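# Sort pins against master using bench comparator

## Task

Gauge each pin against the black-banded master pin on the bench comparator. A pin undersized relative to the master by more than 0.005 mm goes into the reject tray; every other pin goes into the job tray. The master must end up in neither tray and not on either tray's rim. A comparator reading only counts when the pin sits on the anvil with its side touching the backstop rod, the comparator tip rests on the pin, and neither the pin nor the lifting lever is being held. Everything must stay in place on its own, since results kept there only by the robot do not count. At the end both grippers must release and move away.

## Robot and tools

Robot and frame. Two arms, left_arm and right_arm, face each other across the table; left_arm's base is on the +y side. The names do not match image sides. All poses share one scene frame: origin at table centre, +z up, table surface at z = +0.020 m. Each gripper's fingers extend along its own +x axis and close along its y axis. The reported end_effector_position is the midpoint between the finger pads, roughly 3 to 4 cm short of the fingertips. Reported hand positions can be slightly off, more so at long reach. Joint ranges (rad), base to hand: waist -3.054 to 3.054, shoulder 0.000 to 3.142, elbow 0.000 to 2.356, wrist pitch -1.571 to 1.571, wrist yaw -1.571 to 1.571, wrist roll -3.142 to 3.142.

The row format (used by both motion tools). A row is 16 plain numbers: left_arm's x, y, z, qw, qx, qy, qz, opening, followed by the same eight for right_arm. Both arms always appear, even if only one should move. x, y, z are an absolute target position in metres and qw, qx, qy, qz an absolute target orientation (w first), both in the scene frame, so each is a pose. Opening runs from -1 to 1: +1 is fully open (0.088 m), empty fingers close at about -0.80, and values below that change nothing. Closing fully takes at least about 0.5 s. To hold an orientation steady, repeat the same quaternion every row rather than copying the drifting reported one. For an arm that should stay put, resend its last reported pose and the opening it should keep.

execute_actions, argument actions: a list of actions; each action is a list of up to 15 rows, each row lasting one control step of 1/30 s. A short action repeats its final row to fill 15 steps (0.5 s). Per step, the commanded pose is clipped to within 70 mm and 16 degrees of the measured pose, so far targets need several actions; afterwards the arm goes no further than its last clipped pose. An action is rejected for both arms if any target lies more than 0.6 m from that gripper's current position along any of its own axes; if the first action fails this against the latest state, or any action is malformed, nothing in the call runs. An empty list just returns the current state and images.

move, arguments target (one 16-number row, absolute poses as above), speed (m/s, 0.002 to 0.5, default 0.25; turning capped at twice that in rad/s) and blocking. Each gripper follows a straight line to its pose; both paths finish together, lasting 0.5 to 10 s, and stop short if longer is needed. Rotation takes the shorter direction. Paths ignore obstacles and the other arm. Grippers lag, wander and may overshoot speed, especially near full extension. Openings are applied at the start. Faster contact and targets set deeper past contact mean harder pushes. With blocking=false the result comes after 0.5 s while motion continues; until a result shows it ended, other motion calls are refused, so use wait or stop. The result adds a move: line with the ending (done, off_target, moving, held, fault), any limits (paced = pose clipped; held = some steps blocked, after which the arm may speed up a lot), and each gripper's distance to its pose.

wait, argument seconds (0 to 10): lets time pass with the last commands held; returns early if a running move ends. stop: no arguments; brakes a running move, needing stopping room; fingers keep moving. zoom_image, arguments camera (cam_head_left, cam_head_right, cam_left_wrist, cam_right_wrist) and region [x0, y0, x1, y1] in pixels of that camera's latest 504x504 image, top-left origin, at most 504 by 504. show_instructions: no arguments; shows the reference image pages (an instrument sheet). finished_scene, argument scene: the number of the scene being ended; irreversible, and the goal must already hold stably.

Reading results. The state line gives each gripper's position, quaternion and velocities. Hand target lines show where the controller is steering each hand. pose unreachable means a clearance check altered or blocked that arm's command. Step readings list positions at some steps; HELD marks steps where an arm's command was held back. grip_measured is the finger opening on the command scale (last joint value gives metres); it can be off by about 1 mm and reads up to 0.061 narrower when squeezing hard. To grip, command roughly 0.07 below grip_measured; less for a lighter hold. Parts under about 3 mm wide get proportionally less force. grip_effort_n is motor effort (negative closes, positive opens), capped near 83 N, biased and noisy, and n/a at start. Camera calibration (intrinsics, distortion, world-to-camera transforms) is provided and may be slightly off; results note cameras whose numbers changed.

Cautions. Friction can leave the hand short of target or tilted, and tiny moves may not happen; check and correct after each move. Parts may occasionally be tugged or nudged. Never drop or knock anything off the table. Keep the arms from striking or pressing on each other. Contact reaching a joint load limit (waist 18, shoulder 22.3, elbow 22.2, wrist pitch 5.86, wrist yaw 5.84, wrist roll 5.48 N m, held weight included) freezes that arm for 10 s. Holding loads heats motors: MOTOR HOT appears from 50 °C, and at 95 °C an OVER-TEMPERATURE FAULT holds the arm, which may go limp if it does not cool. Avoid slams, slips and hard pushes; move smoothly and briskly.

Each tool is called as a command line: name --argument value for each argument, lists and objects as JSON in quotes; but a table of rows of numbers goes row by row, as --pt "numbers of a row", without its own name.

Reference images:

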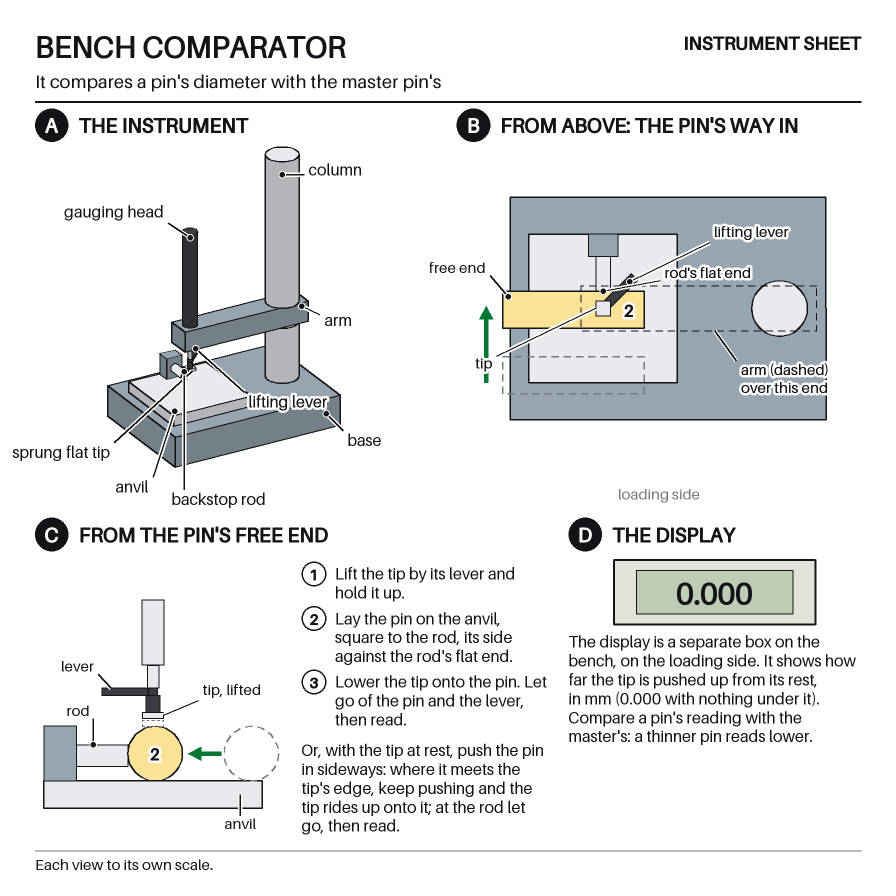

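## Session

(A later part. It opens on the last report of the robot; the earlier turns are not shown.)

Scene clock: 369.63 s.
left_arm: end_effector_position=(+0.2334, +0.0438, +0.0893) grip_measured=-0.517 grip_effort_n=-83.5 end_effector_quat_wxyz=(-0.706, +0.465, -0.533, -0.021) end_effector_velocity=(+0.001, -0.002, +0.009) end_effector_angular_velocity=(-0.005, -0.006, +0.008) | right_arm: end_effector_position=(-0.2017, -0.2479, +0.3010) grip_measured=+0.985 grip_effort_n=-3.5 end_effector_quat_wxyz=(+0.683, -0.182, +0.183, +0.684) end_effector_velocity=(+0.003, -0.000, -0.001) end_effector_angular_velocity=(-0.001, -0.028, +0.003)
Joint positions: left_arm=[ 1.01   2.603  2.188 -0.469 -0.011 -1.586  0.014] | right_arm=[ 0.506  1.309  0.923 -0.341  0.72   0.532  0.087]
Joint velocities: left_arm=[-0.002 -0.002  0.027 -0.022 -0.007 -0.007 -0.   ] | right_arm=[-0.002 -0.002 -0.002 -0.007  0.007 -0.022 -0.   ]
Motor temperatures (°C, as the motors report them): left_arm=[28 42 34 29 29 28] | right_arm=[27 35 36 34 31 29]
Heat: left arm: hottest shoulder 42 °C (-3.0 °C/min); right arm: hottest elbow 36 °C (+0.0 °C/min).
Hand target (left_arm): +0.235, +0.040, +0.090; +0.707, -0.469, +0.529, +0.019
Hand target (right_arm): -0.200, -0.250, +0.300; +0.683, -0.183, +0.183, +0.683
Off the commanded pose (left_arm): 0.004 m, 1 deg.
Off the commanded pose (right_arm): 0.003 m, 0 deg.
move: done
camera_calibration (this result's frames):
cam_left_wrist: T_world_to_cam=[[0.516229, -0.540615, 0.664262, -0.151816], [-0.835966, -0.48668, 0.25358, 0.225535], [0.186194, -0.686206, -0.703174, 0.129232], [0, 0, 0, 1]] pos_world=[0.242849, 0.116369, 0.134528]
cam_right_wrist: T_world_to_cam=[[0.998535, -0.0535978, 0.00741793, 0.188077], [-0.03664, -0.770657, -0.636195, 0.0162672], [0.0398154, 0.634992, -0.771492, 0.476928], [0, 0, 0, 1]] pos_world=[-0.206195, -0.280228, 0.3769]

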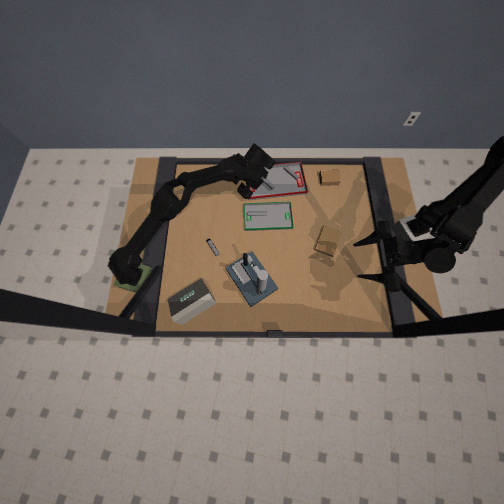

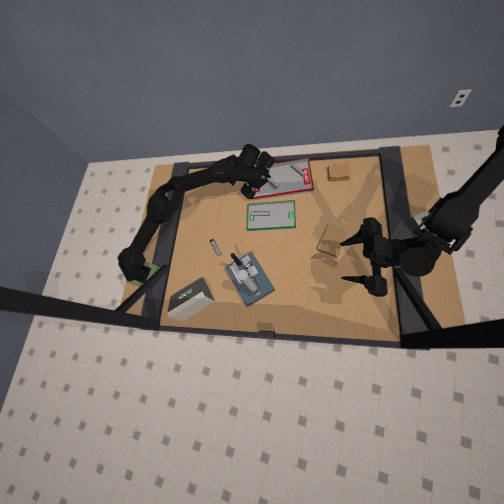

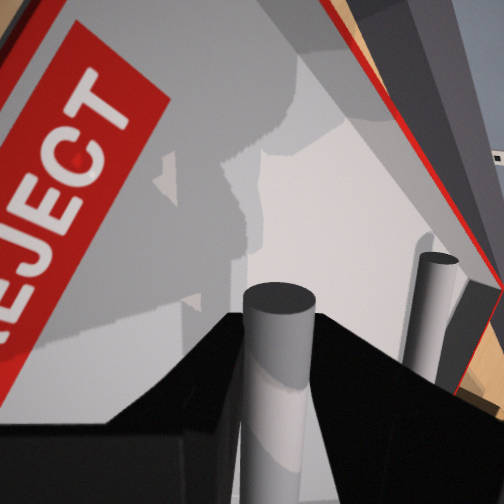

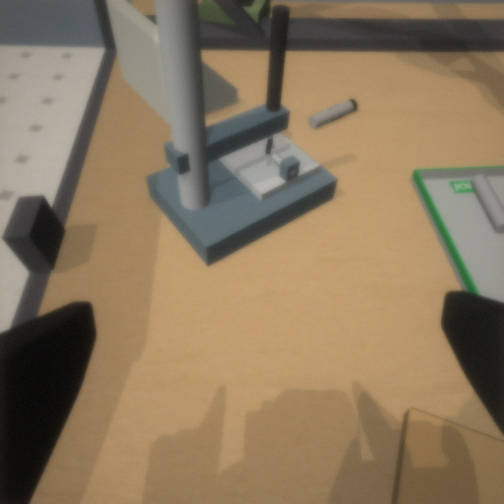

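move --target '[0.235,0.04,0.09,0.7068,-0.4686,0.5296,0.0186,-0.2,-0.2,-0.25,0.3,0.683,-0.183,0.183,0.683,1]'

move --target '[0.20,0.055,0.13,0.7068,-0.4686,0.5296,0.0186,-0.2,-0.2,-0.25,0.3,0.683,-0.183,0.183,0.683,1]' --speed 0.08

move --target '[0.05,0.3,0.25,0.6767,-0.205,0.6767,0.205,0.2,-0.2,-0.25,0.3,0.683,-0.183,0.183,0.683,1]'

zoom_image --camera "cam_head_left" --region '[220,150,340,240]'

Scene clock: 374.27 s.
left_arm: end_effector_position=(+0.2348, +0.0423, +0.0928) grip_measured=-0.204 grip_effort_n=14.7 end_effector_quat_wxyz=(-0.706, +0.468, -0.531, -0.018) end_effector_velocity=(-0.002, +0.002, -0.001) end_effector_angular_velocity=(+0.020, +0.004, -0.003) | right_arm: end_effector_position=(-0.2017, -0.2479, +0.3010) grip_measured=+0.985 grip_effort_n=-3.5 end_effector_quat_wxyz=(+0.683, -0.182, +0.183, +0.684) end_effector_velocity=(+0.001, +0.001, +0.005) end_effector_angular_velocity=(+0.015, +0.004, -0.004)
Joint positions: left_arm=[ 1.01   2.603  2.196 -0.467 -0.012 -1.587  0.029] | right_arm=[ 0.506  1.309  0.923 -0.341  0.72   0.532  0.087]
Joint velocities: left_arm=[-0.002 -0.002  0.002 -0.022 -0.007  0.007  0.   ] | right_arm=[-0.002 -0.007  0.002  0.007  0.007 -0.007 -0.   ]
Motor temperatures (°C, as the motors report them): left_arm=[28 43 34 30 29 28] | right_arm=[27 35 36 34 31 29]
Heat: left arm: hottest shoulder 43 °C (-1.0 °C/min); right arm: hottest elbow 36 °C (+0.0 °C/min).
Hand target (left_arm): +0.235, +0.040, +0.090; +0.707, -0.469, +0.530, +0.019
Hand target (right_arm): -0.200, -0.250, +0.300; +0.683, -0.183, +0.183, +0.683
Off the commanded pose (left_arm): 0.004 m, 0 deg.
Off the commanded pose (right_arm): 0.003 m, 0 deg.
move: done
camera_calibration (this result's frames):
cam_left_wrist: T_world_to_cam=[[0.512463, -0.534701, 0.671919, -0.155775], [-0.837073, -0.485602, 0.25199, 0.225495], [0.191546, -0.691581, -0.696437, 0.128649], [0, 0, 0, 1]] pos_world=[0.243942, 0.115179, 0.137442]
cam_right_wrist: T_world_to_cam=[[0.998535, -0.0535978, 0.00741793, 0.188077], [-0.03664, -0.770657, -0.636195, 0.0162672], [0.0398154, 0.634992, -0.771492, 0.476928], [0, 0, 0, 1]] pos_world=[-0.206195, -0.280228, 0.3769]

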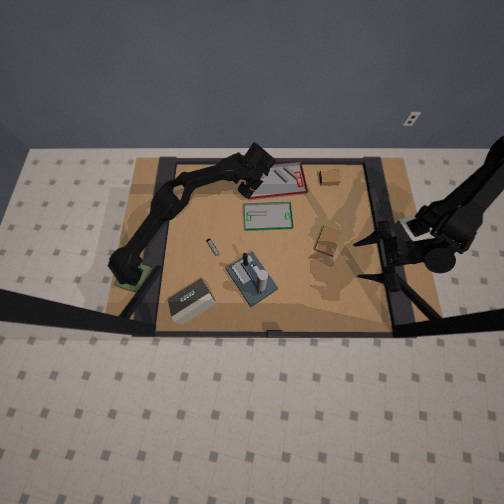

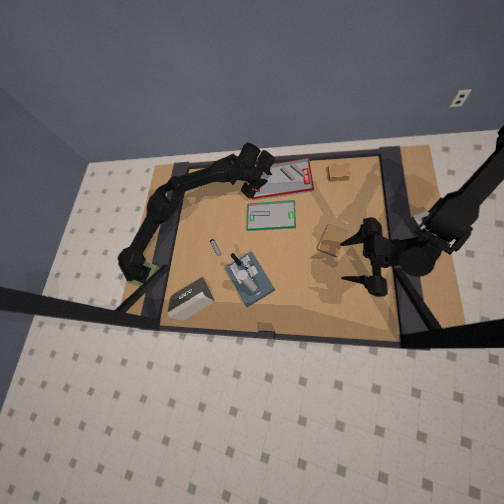

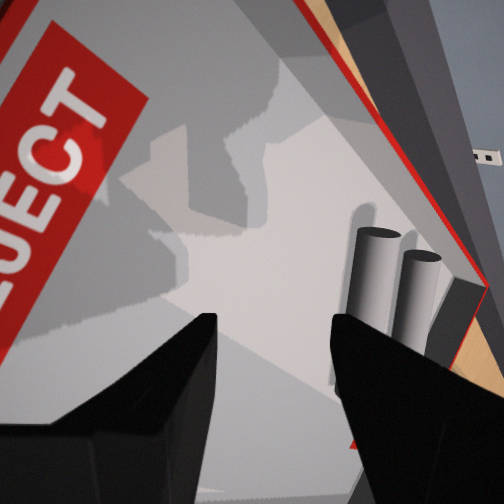

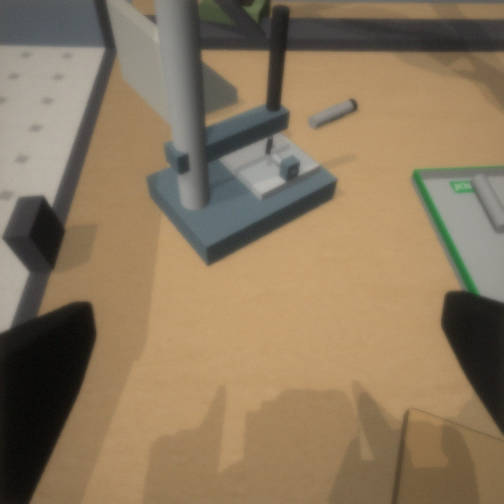

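Scene clock: 375.50 s.
left_arm: end_effector_position=(+0.2022, +0.0534, +0.1275) grip_measured=-0.203 grip_effort_n=14.2 end_effector_quat_wxyz=(-0.706, +0.468, -0.531, -0.018) end_effector_velocity=(+0.000, -0.001, +0.002) end_effector_angular_velocity=(-0.005, -0.006, +0.008) | right_arm: end_effector_position=(-0.2017, -0.2479, +0.3010) grip_measured=+0.985 grip_effort_n=-3.0 end_effector_quat_wxyz=(+0.683, -0.182, +0.183, +0.684) end_effector_velocity=(-0.003, +0.000, -0.002) end_effector_angular_velocity=(-0.010, +0.005, +0.018)
Joint positions: left_arm=[ 0.977  2.418  1.992 -0.449 -0.032 -1.612  0.029] | right_arm=[ 0.506  1.309  0.923 -0.341  0.72   0.532  0.087]
Joint velocities: left_arm=[-0.002 -0.002 -0.002  0.007 -0.007 -0.007 -0.   ] | right_arm=[-0.002  0.002 -0.002  0.007 -0.022 -0.007 -0.   ]
Motor temperatures (°C, as the motors report them): left_arm=[28 44 34 30 29 28] | right_arm=[27 35 36 34 31 29]
Heat: left arm: hottest shoulder 44 °C (+0.0 °C/min); right arm: hottest elbow 36 °C (+0.0 °C/min).
Hand target (left_arm): +0.200, +0.055, +0.130; +0.707, -0.469, +0.530, +0.018
Hand target (right_arm): -0.200, -0.250, +0.300; +0.683, -0.183, +0.183, +0.683
Off the commanded pose (left_arm): 0.004 m, 0 deg.
Off the commanded pose (right_arm): 0.003 m, 0 deg.
move: done
camera_calibration (this result's frames):
cam_left_wrist: T_world_to_cam=[[0.512512, -0.535251, 0.671444, -0.156324], [-0.837357, -0.484712, 0.252759, 0.194793], [0.190168, -0.691781, -0.696617, 0.16712], [0, 0, 0, 1]] pos_world=[0.211449, 0.126356, 0.172146]
cam_right_wrist: T_world_to_cam=[[0.998535, -0.0535978, 0.00741793, 0.188077], [-0.03664, -0.770657, -0.636195, 0.0162672], [0.0398154, 0.634992, -0.771492, 0.476928], [0, 0, 0, 1]] pos_world=[-0.206195, -0.280228, 0.3769]

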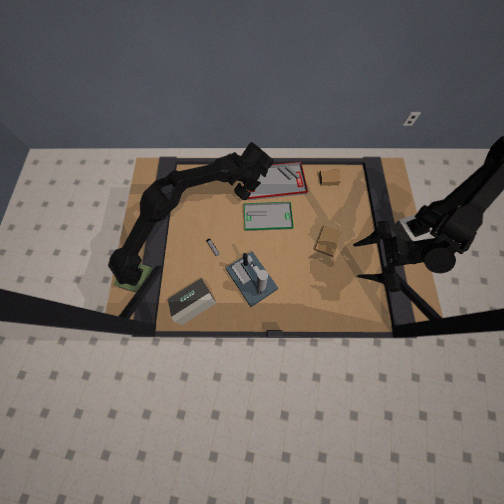

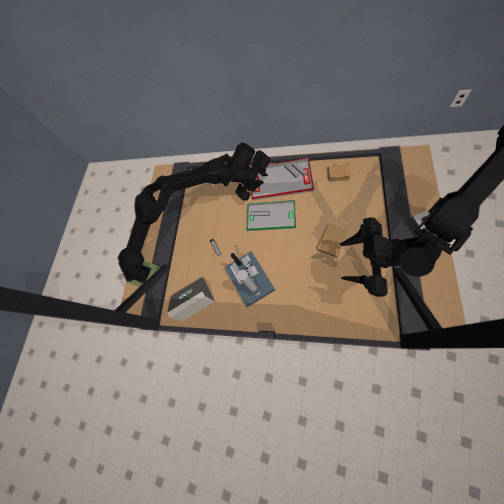

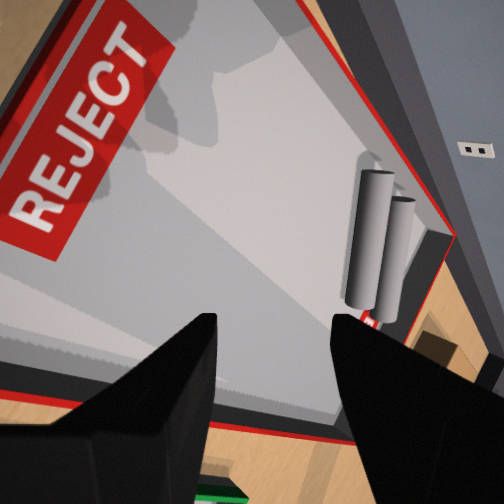

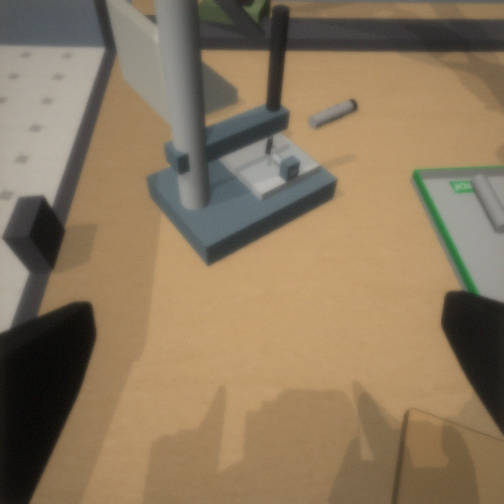

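Scene clock: 377.53 s.
left_arm: end_effector_position=(+0.0493, +0.2944, +0.2528) grip_measured=+0.197 grip_effort_n=14.2 end_effector_quat_wxyz=(-0.675, +0.209, -0.678, -0.203) end_effector_velocity=(-0.005, +0.005, +0.003) end_effector_angular_velocity=(+0.014, +0.004, -0.010) | right_arm: end_effector_position=(-0.2017, -0.2479, +0.3010) grip_measured=+0.985 grip_effort_n=-4.0 end_effector_quat_wxyz=(+0.683, -0.182, +0.183, +0.684) end_effector_velocity=(+0.000, -0.000, +0.000) end_effector_angular_velocity=(-0.005, +0.008, -0.001)
Joint positions: left_arm=[ 1.109  1.785  1.73  -1.51   0.008 -1.333  0.049] | right_arm=[ 0.506  1.309  0.923 -0.341  0.72   0.532  0.087]
Joint velocities: left_arm=[-0.002 -0.017 -0.007 -0.022 -0.007  0.007 -0.   ] | right_arm=[-0.002 -0.002  0.002 -0.007 -0.007  0.007 -0.   ]
Motor temperatures (°C, as the motors report them): left_arm=[28 44 34 30 29 28] | right_arm=[27 35 36 34 31 29]
Heat: left arm: hottest shoulder 44 °C (+1.0 °C/min); right arm: hottest elbow 36 °C (+0.0 °C/min).
Hand target (left_arm): +0.048, +0.298, +0.253; +0.676, -0.207, +0.677, +0.206
Hand target (right_arm): -0.200, -0.250, +0.300; +0.683, -0.183, +0.183, +0.683
Off the commanded pose (left_arm): 0.006 m, 1 deg.
Off the commanded pose (right_arm): 0.003 m, 0 deg.
move: done
camera_calibration (this result's frames):
cam_left_wrist: T_world_to_cam=[[0.564989, -0.823747, 0.0471962, 0.20702], [-0.785708, -0.519673, 0.335562, 0.138702], [-0.251892, -0.226671, -0.940835, 0.396823], [0, 0, 0, 1]] pos_world=[0.0919718, 0.332561, 0.317031]
cam_right_wrist: T_world_to_cam=[[0.998535, -0.0535978, 0.00741793, 0.188077], [-0.03664, -0.770657, -0.636195, 0.0162672], [0.0398154, 0.634992, -0.771492, 0.476928], [0, 0, 0, 1]] pos_world=[-0.206195, -0.280228, 0.3769]

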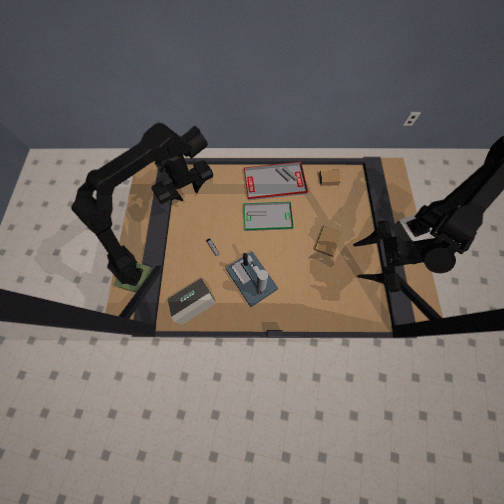

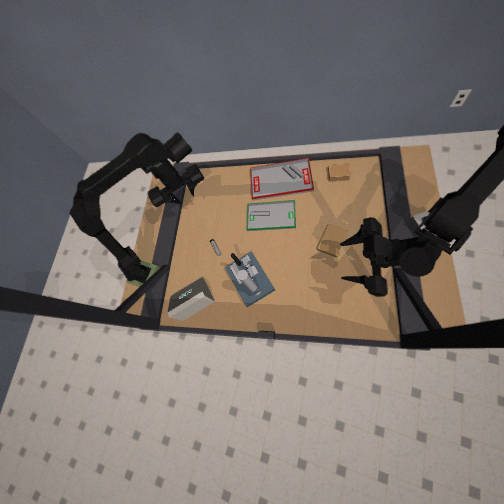

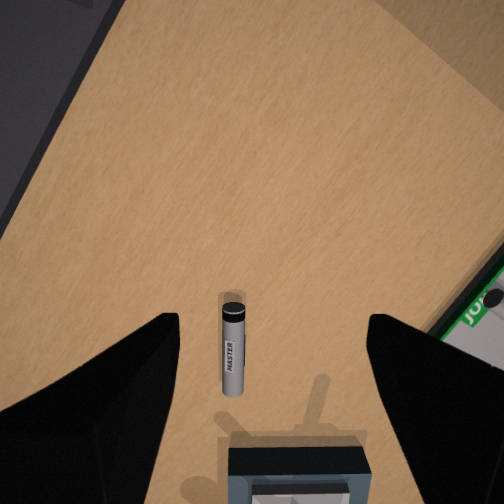

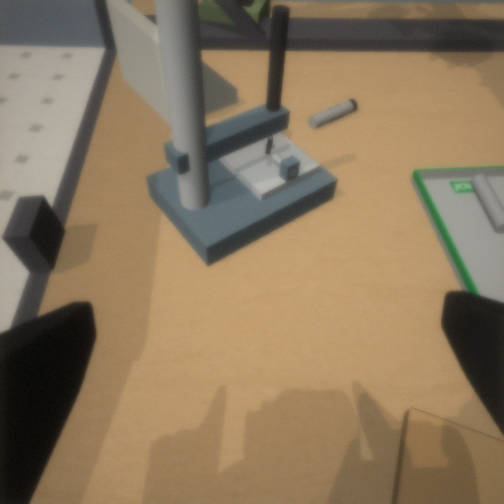

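Region (220, 150, 340, 240) of cam_head_left's 504x504 image, scaled by 4.200, with more detail than that image has; it fills the top 378 rows of this view, and the rest is white.

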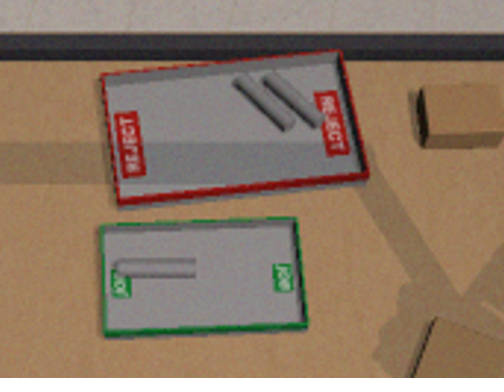

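finished_scene --scene 1

The scene is finished: the task was done.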